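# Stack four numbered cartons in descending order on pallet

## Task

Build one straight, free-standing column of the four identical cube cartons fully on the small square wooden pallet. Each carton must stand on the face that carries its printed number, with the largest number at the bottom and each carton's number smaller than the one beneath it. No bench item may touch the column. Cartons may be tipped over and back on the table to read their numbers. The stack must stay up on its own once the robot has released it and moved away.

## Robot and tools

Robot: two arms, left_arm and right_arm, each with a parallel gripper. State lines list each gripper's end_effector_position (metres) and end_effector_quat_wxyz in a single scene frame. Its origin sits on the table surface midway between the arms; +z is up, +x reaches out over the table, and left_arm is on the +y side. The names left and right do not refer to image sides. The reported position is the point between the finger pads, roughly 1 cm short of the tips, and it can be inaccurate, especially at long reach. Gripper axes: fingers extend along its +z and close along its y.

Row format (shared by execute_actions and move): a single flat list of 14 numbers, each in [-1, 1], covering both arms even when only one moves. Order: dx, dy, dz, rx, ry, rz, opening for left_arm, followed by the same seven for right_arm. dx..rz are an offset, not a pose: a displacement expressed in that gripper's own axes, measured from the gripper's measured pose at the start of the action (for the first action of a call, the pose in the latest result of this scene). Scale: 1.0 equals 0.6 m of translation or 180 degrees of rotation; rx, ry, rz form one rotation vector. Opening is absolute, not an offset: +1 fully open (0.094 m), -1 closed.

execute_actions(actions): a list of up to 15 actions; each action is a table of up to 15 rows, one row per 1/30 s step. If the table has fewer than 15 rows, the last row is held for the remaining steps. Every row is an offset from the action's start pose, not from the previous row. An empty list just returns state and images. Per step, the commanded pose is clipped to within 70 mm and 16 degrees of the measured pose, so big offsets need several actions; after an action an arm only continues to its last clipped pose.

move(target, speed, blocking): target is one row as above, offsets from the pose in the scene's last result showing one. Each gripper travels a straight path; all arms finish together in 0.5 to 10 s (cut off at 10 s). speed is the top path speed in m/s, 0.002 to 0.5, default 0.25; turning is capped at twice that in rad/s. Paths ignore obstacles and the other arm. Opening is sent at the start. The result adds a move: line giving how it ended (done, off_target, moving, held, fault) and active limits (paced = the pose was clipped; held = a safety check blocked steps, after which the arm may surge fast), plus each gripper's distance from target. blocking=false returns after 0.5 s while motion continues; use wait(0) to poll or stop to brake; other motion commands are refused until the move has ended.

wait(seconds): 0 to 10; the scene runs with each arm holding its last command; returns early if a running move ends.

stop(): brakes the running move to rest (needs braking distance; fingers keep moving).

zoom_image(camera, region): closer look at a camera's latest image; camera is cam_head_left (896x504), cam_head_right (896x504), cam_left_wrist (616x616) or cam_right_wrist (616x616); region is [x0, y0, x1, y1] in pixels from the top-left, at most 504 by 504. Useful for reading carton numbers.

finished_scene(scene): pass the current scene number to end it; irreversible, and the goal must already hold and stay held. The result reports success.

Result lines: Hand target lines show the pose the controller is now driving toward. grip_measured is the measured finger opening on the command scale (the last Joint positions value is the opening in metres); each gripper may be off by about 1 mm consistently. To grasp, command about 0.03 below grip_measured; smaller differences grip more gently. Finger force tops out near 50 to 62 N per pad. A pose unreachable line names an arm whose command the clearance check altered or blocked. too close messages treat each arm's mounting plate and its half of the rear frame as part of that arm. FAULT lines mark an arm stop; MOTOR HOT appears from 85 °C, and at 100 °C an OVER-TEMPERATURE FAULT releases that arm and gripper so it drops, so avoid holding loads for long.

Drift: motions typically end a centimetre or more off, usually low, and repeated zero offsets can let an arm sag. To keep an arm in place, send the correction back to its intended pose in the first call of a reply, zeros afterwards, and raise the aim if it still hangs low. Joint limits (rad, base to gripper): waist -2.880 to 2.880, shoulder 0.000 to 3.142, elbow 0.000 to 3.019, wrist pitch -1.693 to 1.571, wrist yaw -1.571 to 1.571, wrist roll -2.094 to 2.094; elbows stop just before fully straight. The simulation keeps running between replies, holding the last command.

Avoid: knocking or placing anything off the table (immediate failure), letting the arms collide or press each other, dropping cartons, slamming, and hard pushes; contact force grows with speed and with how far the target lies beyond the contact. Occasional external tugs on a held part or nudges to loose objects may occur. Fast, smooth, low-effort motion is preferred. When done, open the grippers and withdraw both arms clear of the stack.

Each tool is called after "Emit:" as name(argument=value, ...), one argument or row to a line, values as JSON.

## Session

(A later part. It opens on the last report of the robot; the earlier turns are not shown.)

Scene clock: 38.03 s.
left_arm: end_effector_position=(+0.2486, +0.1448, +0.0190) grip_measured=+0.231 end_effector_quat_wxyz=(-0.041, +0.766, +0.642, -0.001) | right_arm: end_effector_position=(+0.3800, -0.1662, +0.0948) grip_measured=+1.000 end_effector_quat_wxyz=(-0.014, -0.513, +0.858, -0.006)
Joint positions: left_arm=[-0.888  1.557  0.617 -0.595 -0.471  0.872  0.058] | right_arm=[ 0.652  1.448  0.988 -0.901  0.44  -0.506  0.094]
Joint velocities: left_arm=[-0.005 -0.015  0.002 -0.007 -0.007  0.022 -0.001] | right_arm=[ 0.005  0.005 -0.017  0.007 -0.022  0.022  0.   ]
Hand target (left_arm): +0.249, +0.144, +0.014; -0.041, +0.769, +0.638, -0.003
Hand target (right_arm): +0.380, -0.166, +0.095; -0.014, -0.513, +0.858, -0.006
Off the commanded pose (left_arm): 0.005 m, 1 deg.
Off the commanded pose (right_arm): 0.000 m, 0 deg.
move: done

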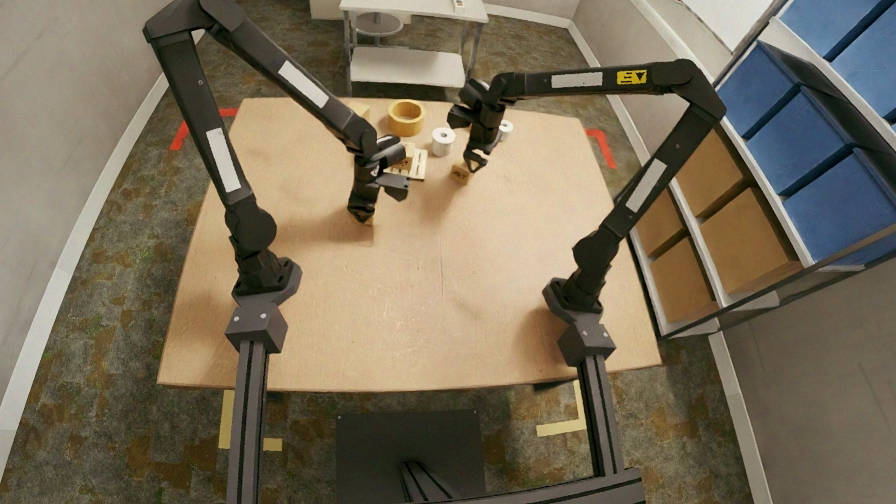

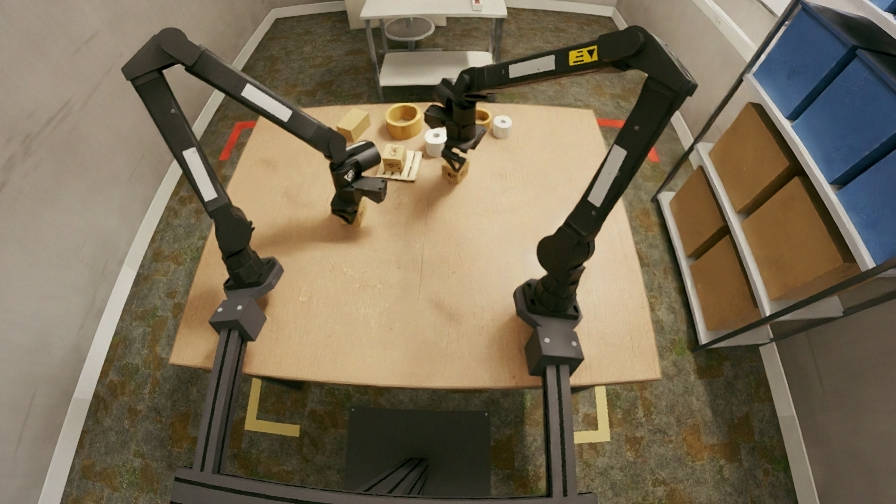

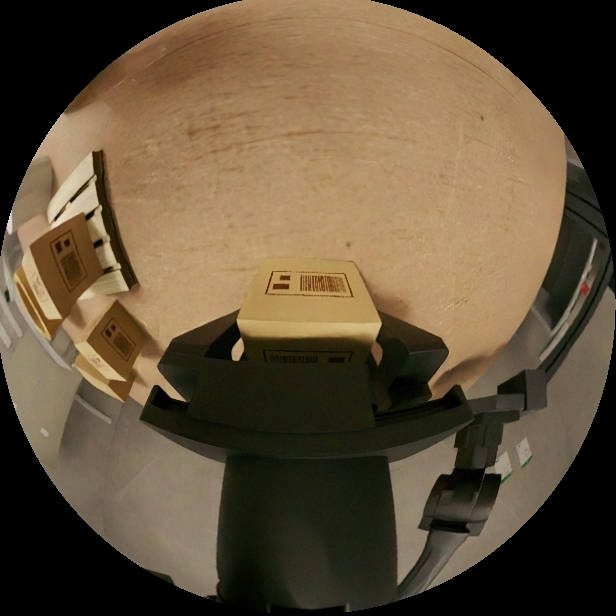

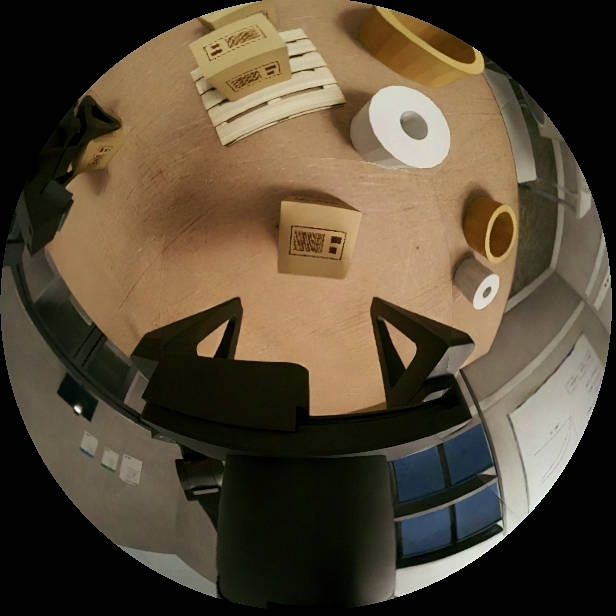

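Emit:
move(
  target=[0,0,0,0,0,0,1,-0.06,-0.012,0,0,-0.01,0.015,1],
  speed=0.1,
)

Emit:
move(
  target=[0,0,-0.17,-0.018,-0.018,-0.06,1,0,0,0,0,0,0,1],
)

Emit:
move(
  target=[-0.03,0.36,0,0,0,0,1,0,0,0,0,0,0,1],
)

Scene clock: 39.17 s.
left_arm: end_effector_position=(+0.2484, +0.1450, +0.0190) grip_measured=+1.000 end_effector_quat_wxyz=(-0.041, +0.767, +0.641, -0.001) | right_arm: end_effector_position=(+0.3894, -0.1533, +0.0904) grip_measured=+1.000 end_effector_quat_wxyz=(-0.014, -0.500, +0.866, -0.001)
Joint positions: left_arm=[-0.888  1.557  0.616 -0.594 -0.471  0.875  0.094] | right_arm=[ 0.657  1.491  1.027 -0.9    0.431 -0.47   0.094]
Joint velocities: left_arm=[ 0.015  0.005 -0.002  0.007 -0.066 -0.022  0.   ] | right_arm=[-0.034 -0.005 -0.007 -0.017 -0.007  0.051  0.   ]
Hand target (left_arm): +0.249, +0.145, +0.019; -0.041, +0.766, +0.641, -0.001
Hand target (right_arm): +0.403, -0.139, +0.094; -0.000, -0.493, +0.870, +0.002
Off the commanded pose (left_arm): 0.000 m, 0 deg.
Off the commanded pose (right_arm): 0.021 m, 2 deg.
move: off_target (right_arm)

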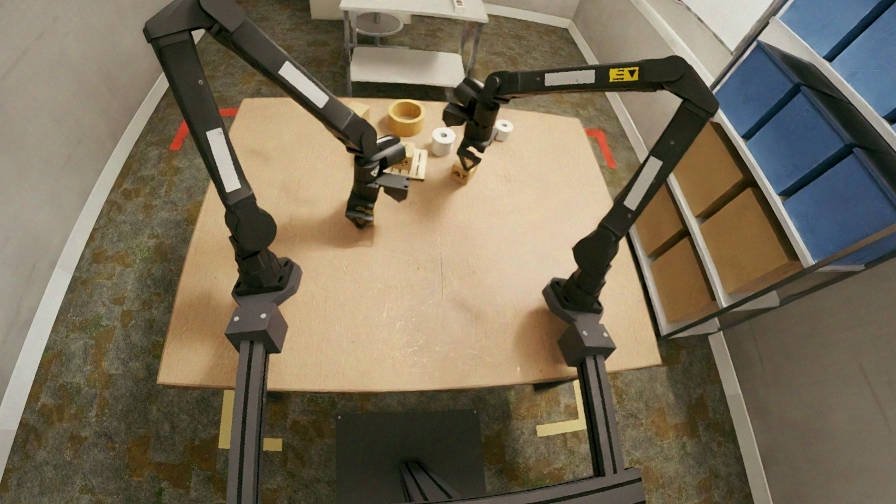

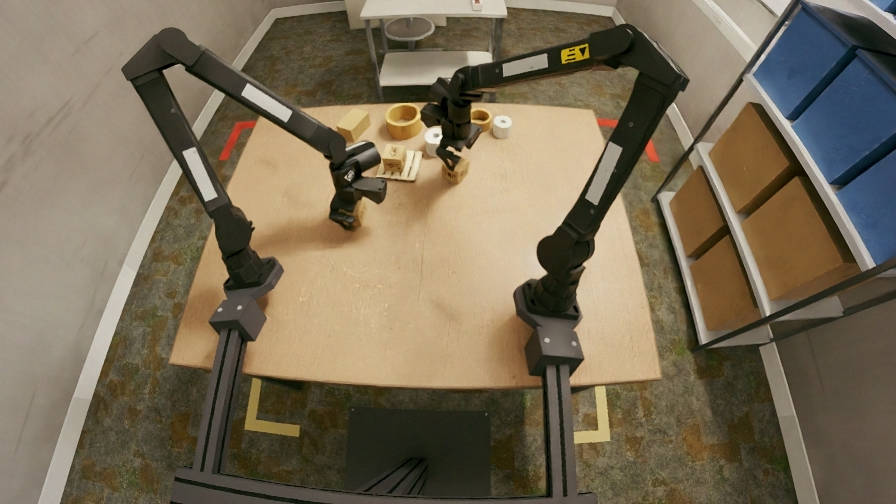

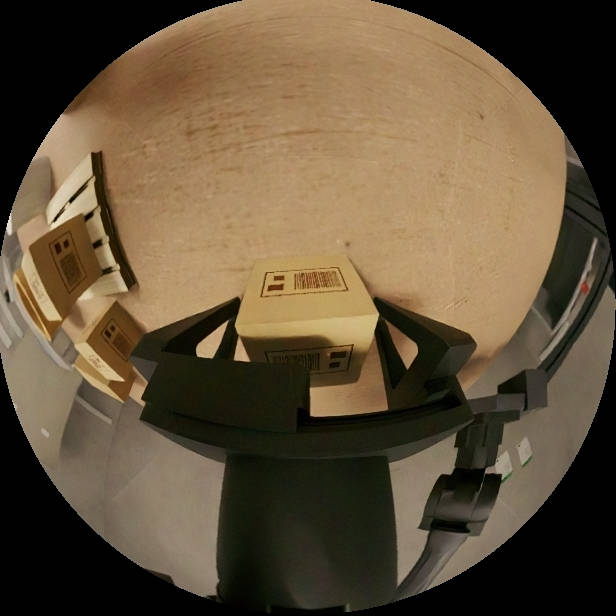

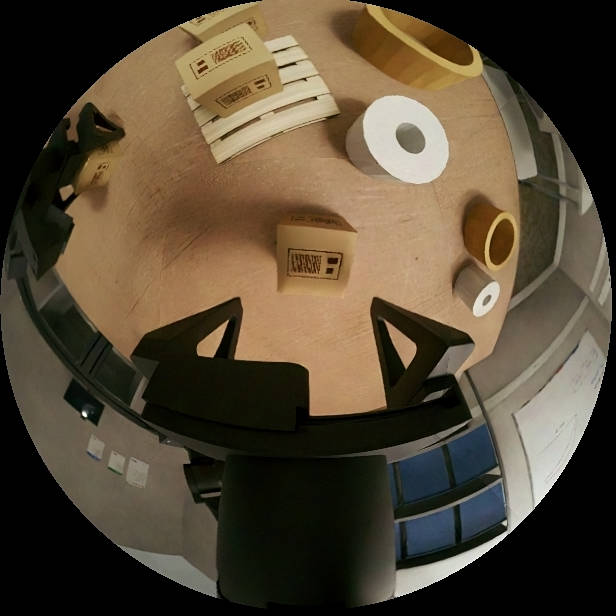

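Scene clock: 40.23 s.
left_arm: end_effector_position=(+0.2463, +0.1471, +0.1139) grip_measured=+1.000 end_effector_quat_wxyz=(-0.008, +0.709, +0.705, -0.000) | right_arm: end_effector_position=(+0.3894, -0.1533, +0.0904) grip_measured=+1.000 end_effector_quat_wxyz=(-0.014, -0.500, +0.866, -0.001)
Joint positions: left_arm=[-1.037  1.29   0.647 -0.894 -0.481  0.568  0.094] | right_arm=[ 0.657  1.491  1.027 -0.9    0.431 -0.47   0.094]
Joint velocities: left_arm=[-0.005 -0.005 -0.007  0.002  0.051 -0.022  0.   ] | right_arm=[ 0.005 -0.005  0.002 -0.022 -0.037 -0.007  0.   ]
Hand target (left_arm): +0.254, +0.139, +0.121; -0.001, +0.703, +0.711, -0.000
Hand target (right_arm): +0.389, -0.153, +0.090; -0.014, -0.500, +0.866, -0.001
Off the commanded pose (left_arm): 0.013 m, 1 deg.
Off the commanded pose (right_arm): 0.000 m, 0 deg.
move: off_target (left_arm)

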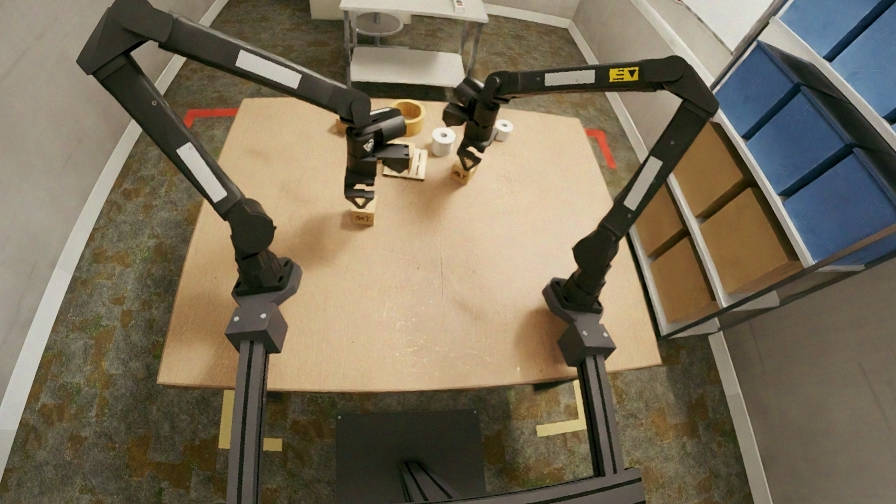

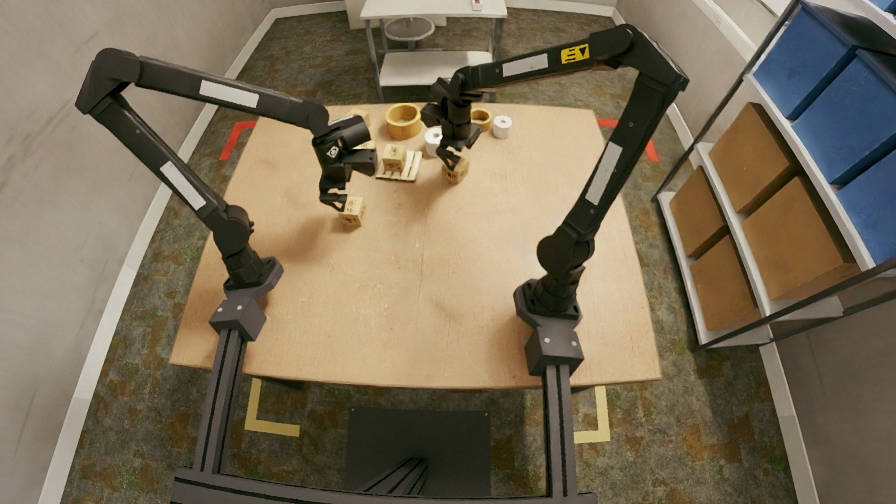

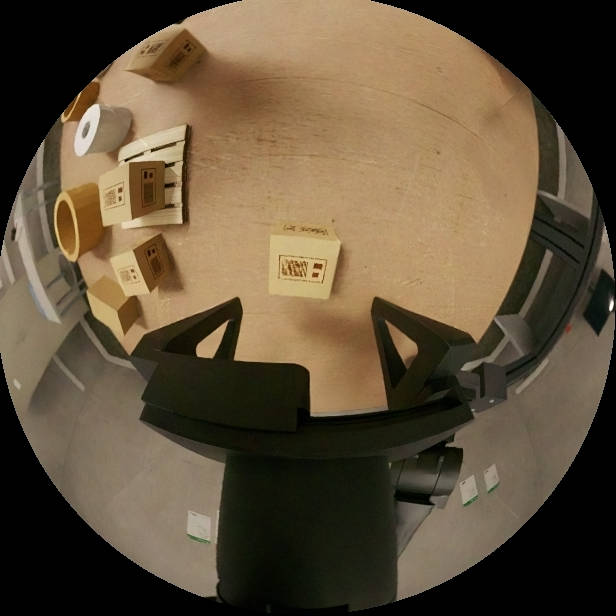

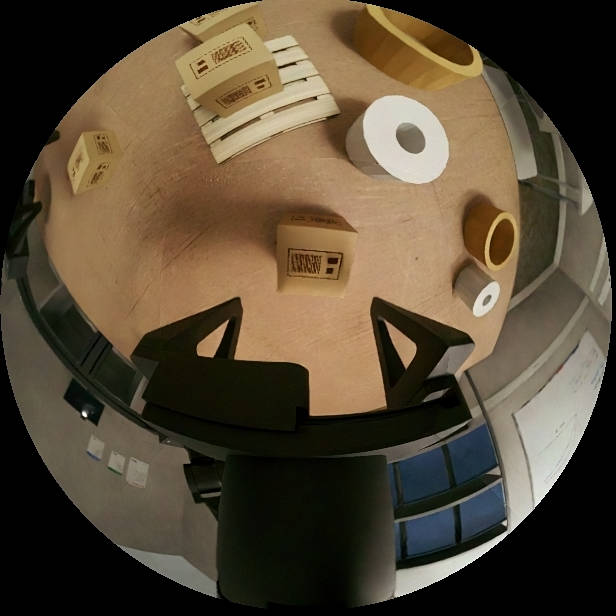

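Scene clock: 41.63 s.
left_arm: end_effector_position=(+0.4546, +0.1323, +0.1109) grip_measured=+1.000 end_effector_quat_wxyz=(-0.008, +0.705, +0.710, -0.001) | right_arm: end_effector_position=(+0.3894, -0.1533, +0.0904) grip_measured=+1.000 end_effector_quat_wxyz=(-0.014, -0.500, +0.866, -0.001)
Joint positions: left_arm=[-0.689  1.52   1.122 -0.968 -0.438  0.941  0.094] | right_arm=[ 0.657  1.491  1.027 -0.9    0.431 -0.47   0.094]
Joint velocities: left_arm=[-0.005 -0.005 -0.017 -0.007 -0.081 -0.081  0.   ] | right_arm=[-0.034  0.005 -0.017 -0.002 -0.066  0.037  0.   ]
Hand target (left_arm): +0.461, +0.128, +0.111; -0.009, +0.709, +0.705, -0.003
Hand target (right_arm): +0.389, -0.153, +0.090; -0.014, -0.500, +0.866, -0.001
Off the commanded pose (left_arm): 0.009 m, 1 deg.
Off the commanded pose (right_arm): 0.000 m, 0 deg.
move: done

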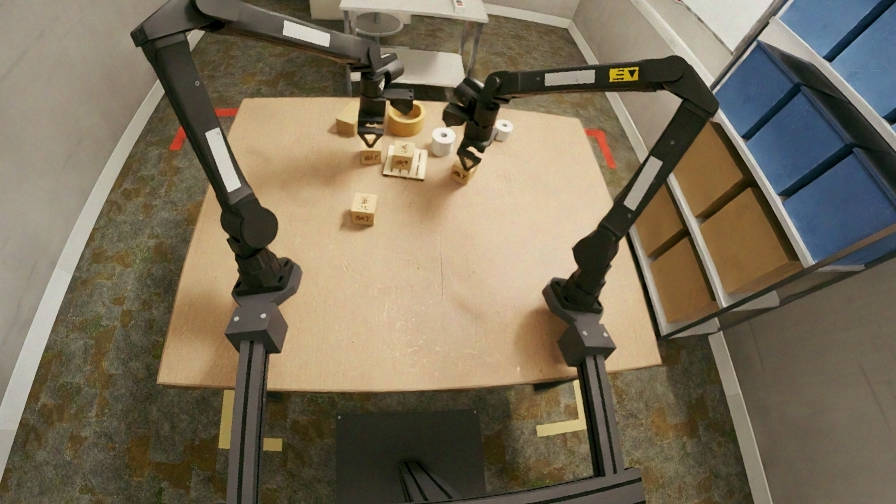

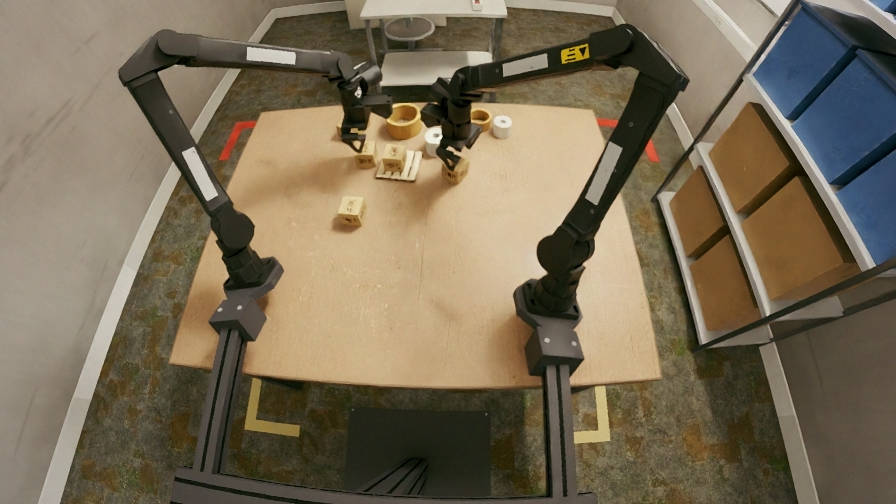

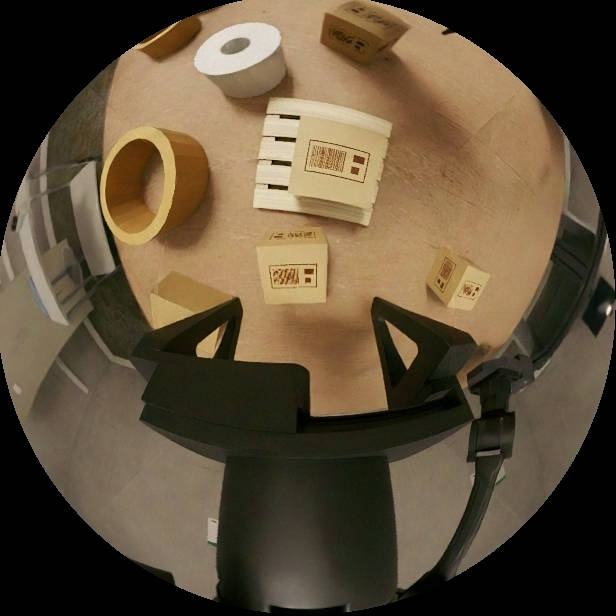

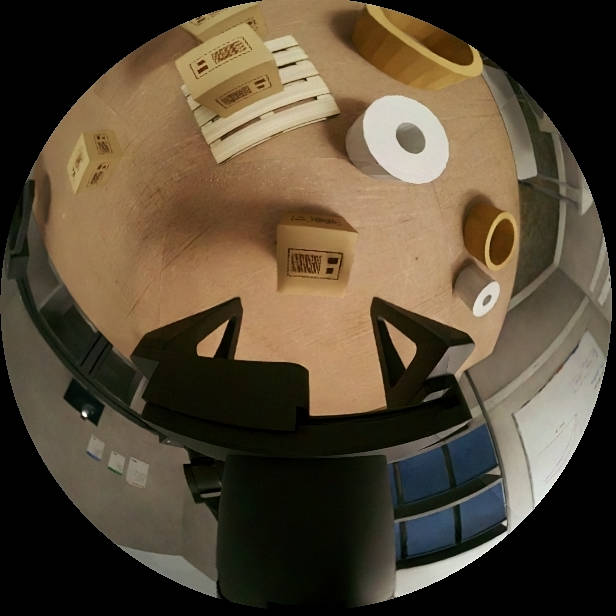

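Emit:
move(
  target=[0,0.025,0.15,-0.004,-0.004,0,0.85,-0.03,-0.01,0.125,0,-0.008,0,1],
  speed=0.1,
)

Scene clock: 43.20 s.
left_arm: end_effector_position=(+0.4688, +0.1331, +0.0272) grip_measured=+0.852 end_effector_quat_wxyz=(+0.002, +0.701, +0.713, +0.000) | right_arm: end_effector_position=(+0.4097, -0.1380, +0.0299) grip_measured=+1.000 end_effector_quat_wxyz=(+0.011, -0.494, +0.869, +0.006)
Joint positions: left_arm=[-0.594  1.657  1.084 -0.727 -0.414  1.041  0.087] | right_arm=[ 0.6    1.62   1.027 -0.692  0.403 -0.539  0.094]
Joint velocities: left_arm=[-0.005 -0.005 -0.007  0.002 -0.051 -0.095 -0.001] | right_arm=[-0.005 -0.005 -0.002 -0.002  0.007  0.022  0.   ]
Hand target (left_arm): +0.468, +0.133, +0.021; +0.000, +0.704, +0.710, -0.001
Hand target (right_arm): +0.403, -0.143, +0.016; -0.003, -0.500, +0.866, +0.006
Off the commanded pose (left_arm): 0.007 m, 1 deg.
Off the commanded pose (right_arm): 0.017 m, 2 deg.
move: off_target (right_arm)

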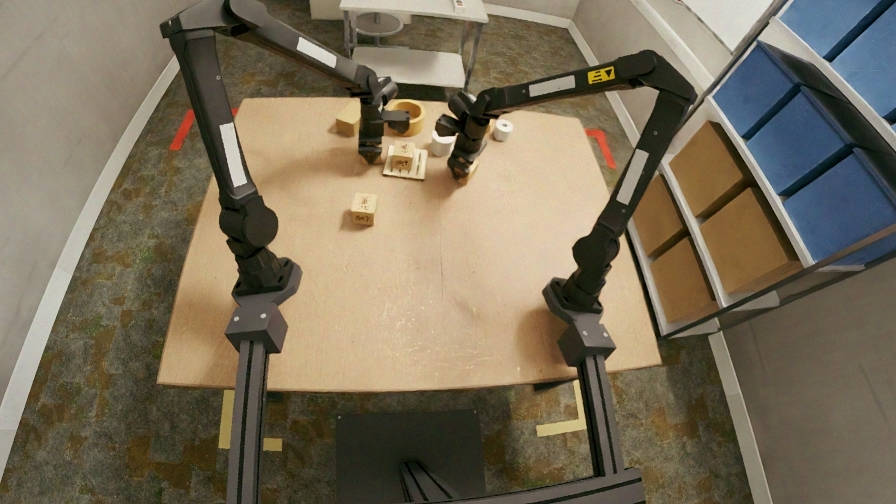

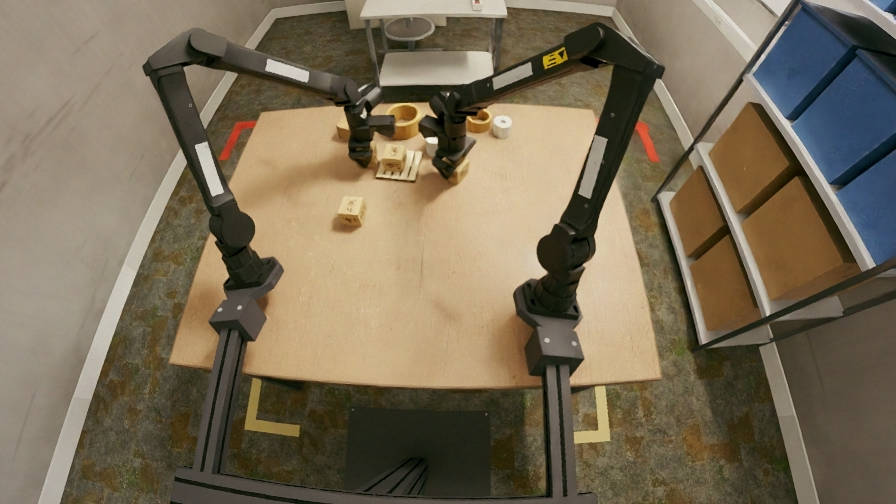

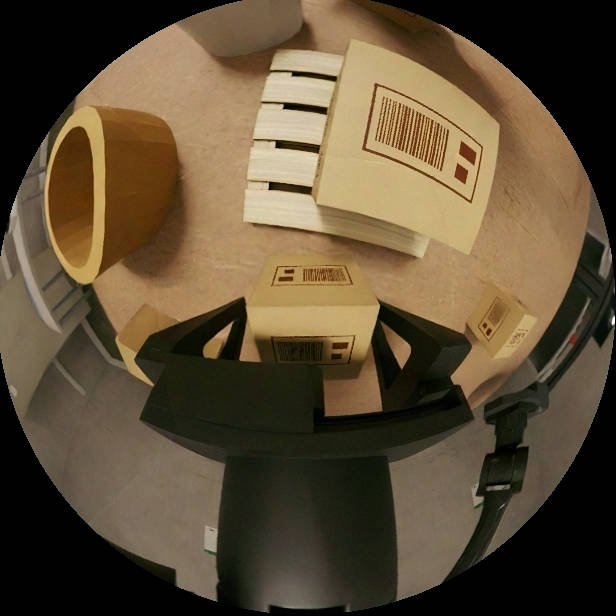

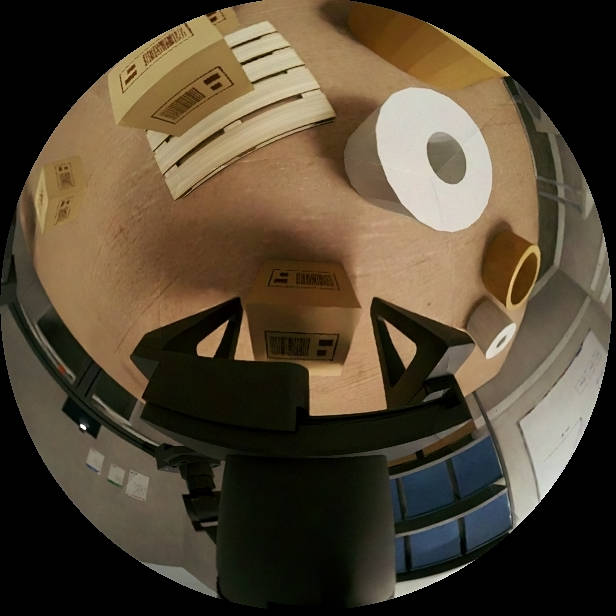

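Emit:
move(
  target=[0,0,0,0,0,0,0.17,0,0,0,0,0,0,0.16],
)

Emit:
move(
  target=[0,0,-0.2,0,0,0,0.17,0,0,-0.2,0,0,-0.14,0.16],
)

Emit:
move(
  target=[0,-0.15,-0.12,0,-0.4,0,0.17,0.03,0.08,-0.12,0,-0.4,0,0.16],
  speed=0.35,
)

Emit:
move(
  target=[0,0,0,0,0.4,0,0.17,0,0,0,0,0.4,0,0.16],
  speed=0.35,
)

Scene clock: 44.13 s.
left_arm: end_effector_position=(+0.4685, +0.1331, +0.0271) grip_measured=+0.221 end_effector_quat_wxyz=(+0.002, +0.702, +0.713, +0.000) | right_arm: end_effector_position=(+0.4097, -0.1380, +0.0299) grip_measured=+0.217 end_effector_quat_wxyz=(+0.011, -0.494, +0.869, +0.006)
Joint positions: left_arm=[-0.594  1.657  1.084 -0.727 -0.413  1.043  0.057] | right_arm=[ 0.6    1.62   1.027 -0.692  0.403 -0.54   0.057]
Joint velocities: left_arm=[ 0.005  0.005 -0.012  0.012  0.037  0.007 -0.   ] | right_arm=[-0.005 -0.005 -0.007 -0.002 -0.037 -0.037 -0.001]
Hand target (left_arm): +0.469, +0.133, +0.027; +0.002, +0.701, +0.713, +0.000
Hand target (right_arm): +0.410, -0.138, +0.030; +0.011, -0.494, +0.869, +0.006
Off the commanded pose (left_arm): 0.000 m, 0 deg.
Off the commanded pose (right_arm): 0.000 m, 0 deg.
move: done

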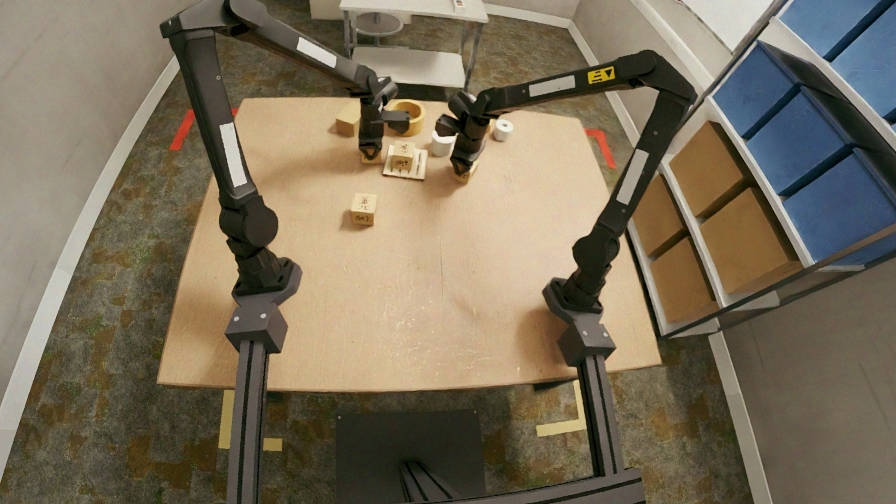

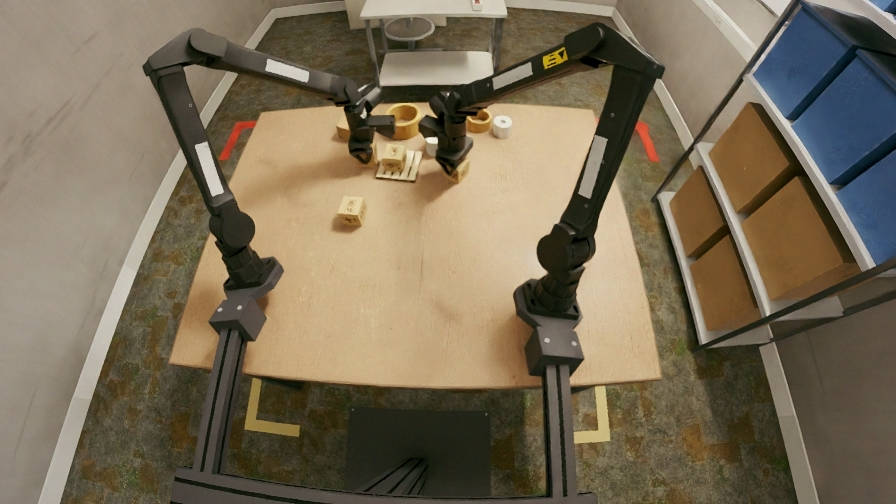

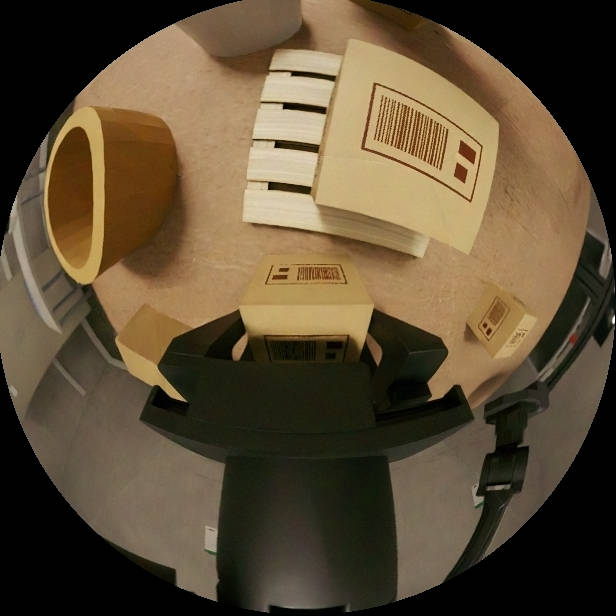

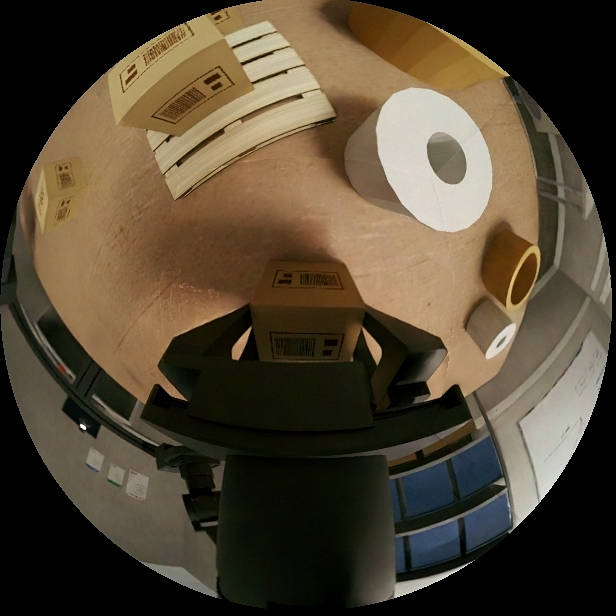

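Scene clock: 45.53 s.
left_arm: end_effector_position=(+0.4529, +0.1389, +0.1282) grip_measured=+0.221 end_effector_quat_wxyz=(-0.019, +0.710, +0.704, -0.004) | right_arm: end_effector_position=(+0.3880, -0.1468, +0.1283) grip_measured=+0.218 end_effector_quat_wxyz=(+0.015, +0.670, -0.742, -0.005)
Joint positions: left_arm=[-0.695  1.494  1.142 -1.04  -0.437  0.939  0.057] | right_arm=[ 0.707  1.447  1.073 -1.014  0.434 -0.838  0.057]
Joint velocities: left_arm=[-0.005 -0.015  0.017 -0.012  0.051 -0.007 -0.002] | right_arm=[-0.005 -0.005  0.007 -0.002 -0.066 -0.037  0.   ]
Hand target (left_arm): +0.467, +0.134, +0.147; +0.002, +0.702, +0.713, +0.001
Hand target (right_arm): +0.406, -0.140, +0.149; +0.011, -0.672, +0.740, +0.003
Off the commanded pose (left_arm): 0.025 m, 3 deg.
Off the commanded pose (right_arm): 0.030 m, 3 deg.
move: off_target (left_arm, right_arm)

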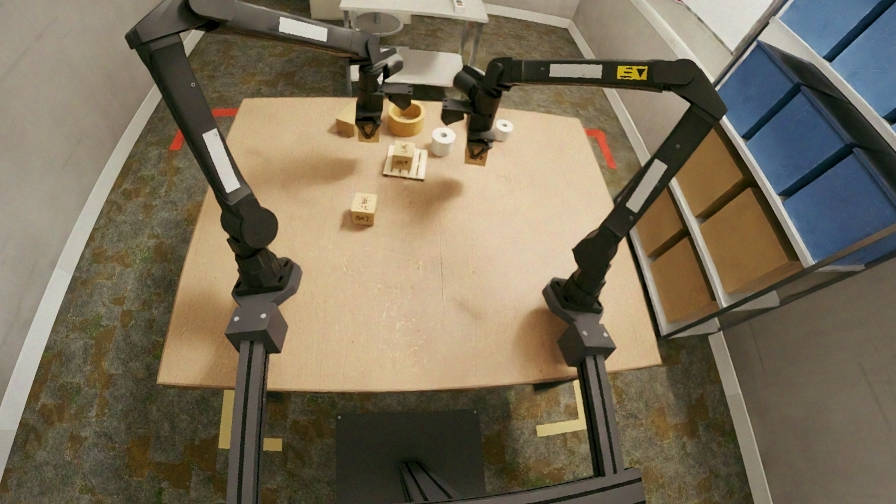

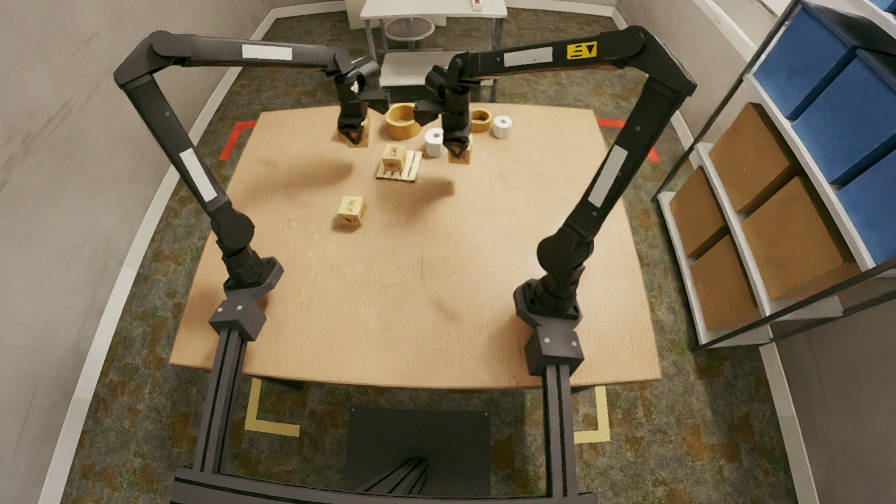

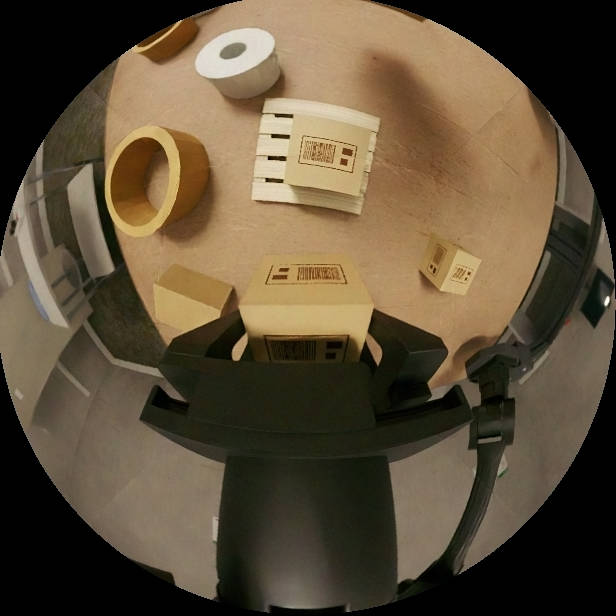

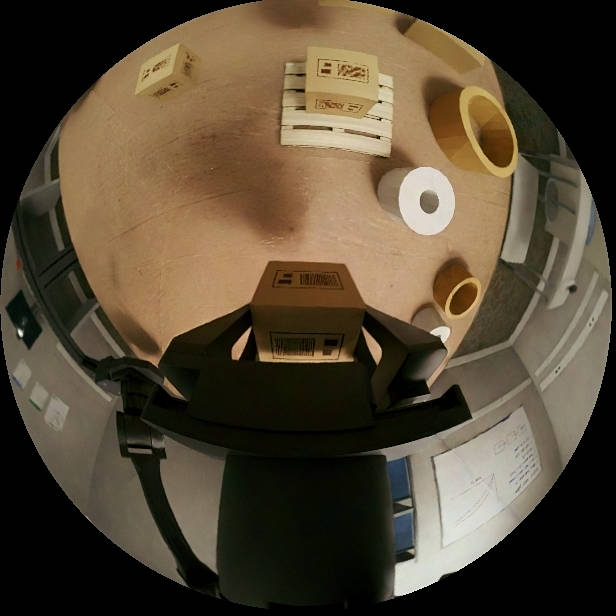

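Scene clock: 47.77 s.
left_arm: end_effector_position=(+0.3574, +0.1352, +0.1930) grip_measured=+0.221 end_effector_quat_wxyz=(+0.381, +0.572, +0.585, -0.430) | right_arm: end_effector_position=(+0.3369, -0.1527, +0.1980) grip_measured=+0.218 end_effector_quat_wxyz=(-0.417, +0.541, -0.607, -0.406)
Joint positions: left_arm=[-0.371  1.067  0.585 -0.402  0.841  1.162  0.057] | right_arm=[ 0.308  1.042  0.583 -0.331 -0.865 -1.117  0.057]
Joint velocities: left_arm=[-0.015 -0.005  0.017  0.007 -0.007 -0.037  0.001] | right_arm=[-0.015  0.005  0.007  0.007 -0.051 -0.007 -0.   ]
Hand target (left_arm): +0.365, +0.138, +0.202; +0.398, +0.571, +0.581, -0.422
Hand target (right_arm): +0.339, -0.157, +0.202; +0.429, -0.541, +0.605, +0.398
Off the commanded pose (left_arm): 0.013 m, 2 deg.
Off the commanded pose (right_arm): 0.008 m, 1 deg.
move: off_target (left_arm)

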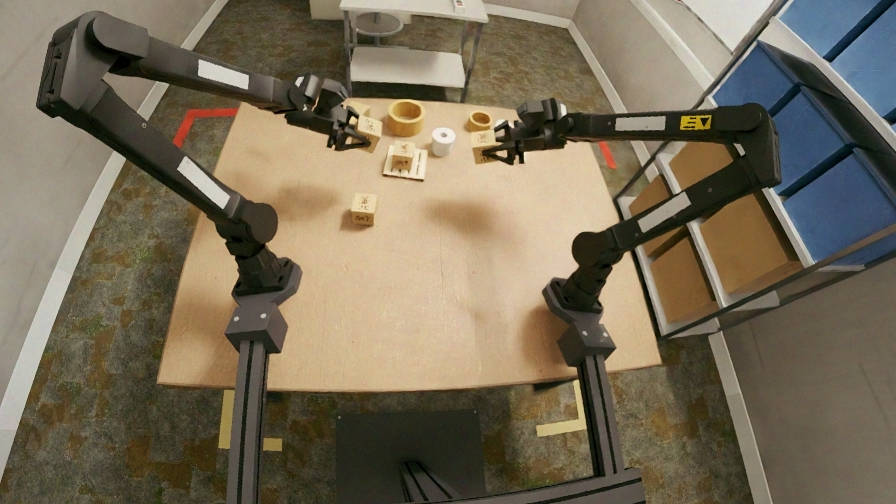

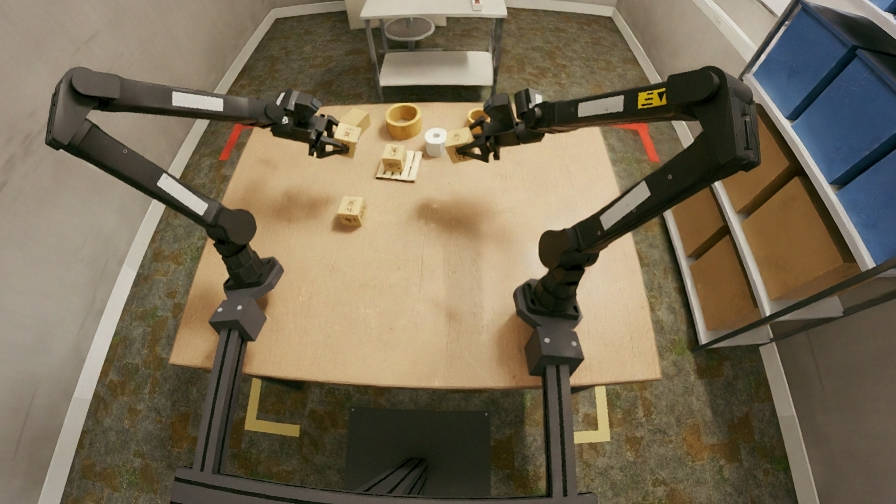

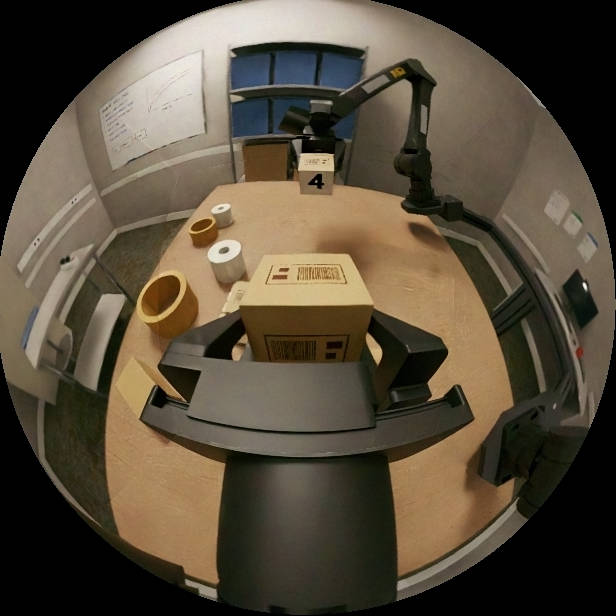

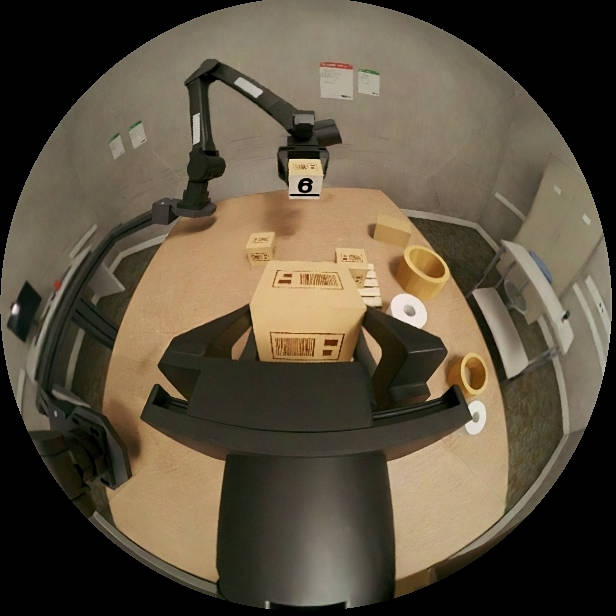

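Scene clock: 50.17 s.
left_arm: end_effector_position=(+0.3455, +0.1451, +0.1822) grip_measured=+0.221 end_effector_quat_wxyz=(-0.048, +0.722, +0.690, -0.009) | right_arm: end_effector_position=(+0.3213, -0.1660, +0.1835) grip_measured=+0.218 end_effector_quat_wxyz=(+0.042, +0.683, -0.729, -0.011)
Joint positions: left_arm=[-0.907  1.323  0.987 -1.222 -0.449  0.714  0.057] | right_arm=[ 0.831  1.285  0.994 -1.215  0.441 -0.712  0.057]
Joint velocities: left_arm=[-0.005 -0.005 -0.002  0.002 -0.051 -0.007 -0.   ] | right_arm=[-0.015 -0.005 -0.012  0.007  0.022  0.007  0.   ]
Hand target (left_arm): +0.357, +0.136, +0.194; -0.035, +0.716, +0.697, -0.008
Hand target (right_arm): +0.336, -0.155, +0.196; +0.026, +0.676, -0.737, -0.010
Off the commanded pose (left_arm): 0.019 m, 2 deg.
Off the commanded pose (right_arm): 0.025 m, 3 deg.
move: off_target (left_arm, right_arm)

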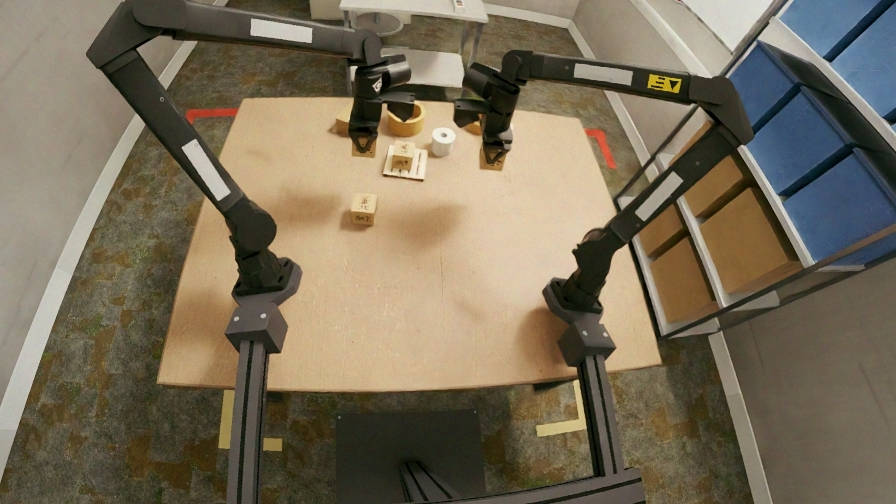

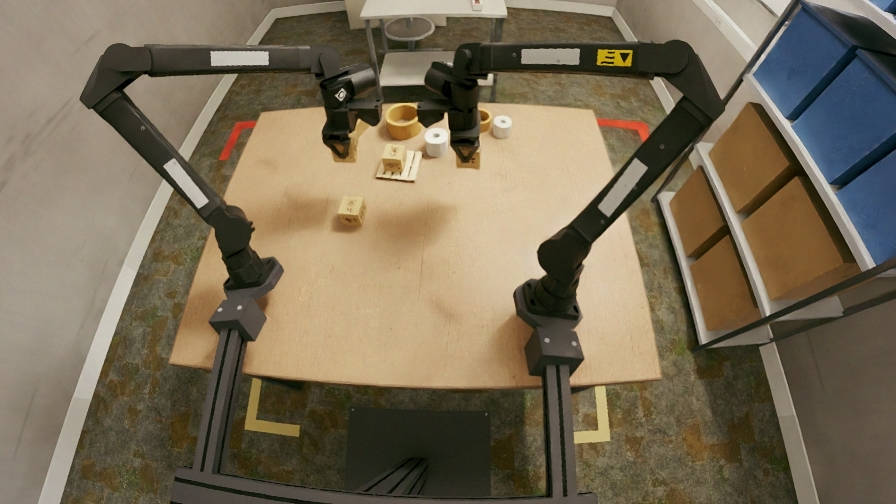

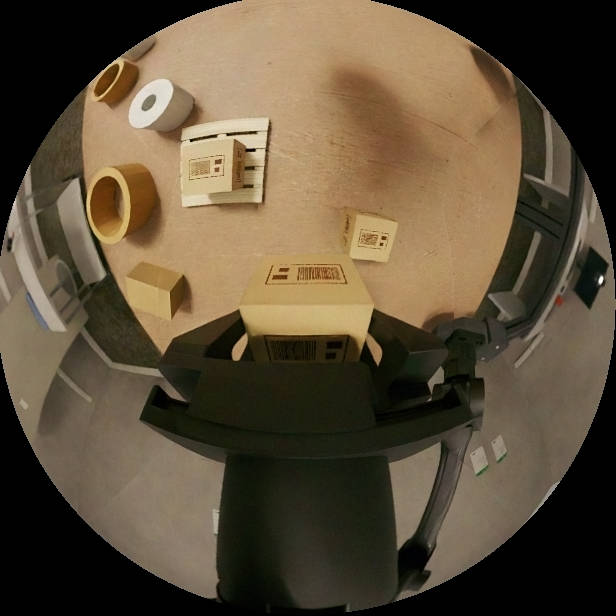

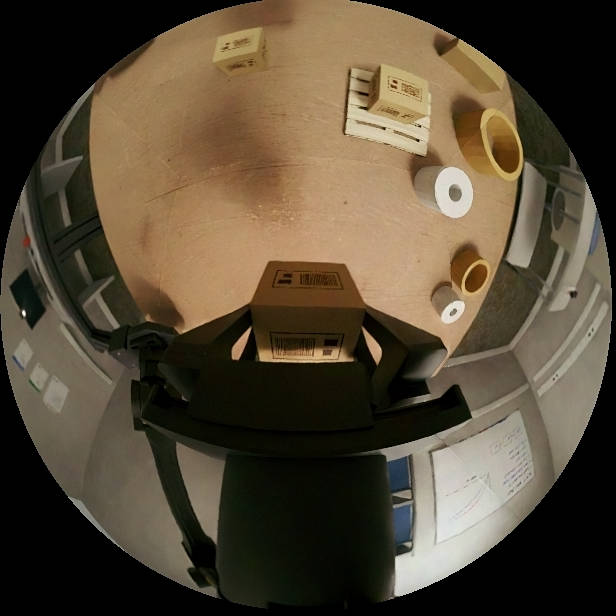

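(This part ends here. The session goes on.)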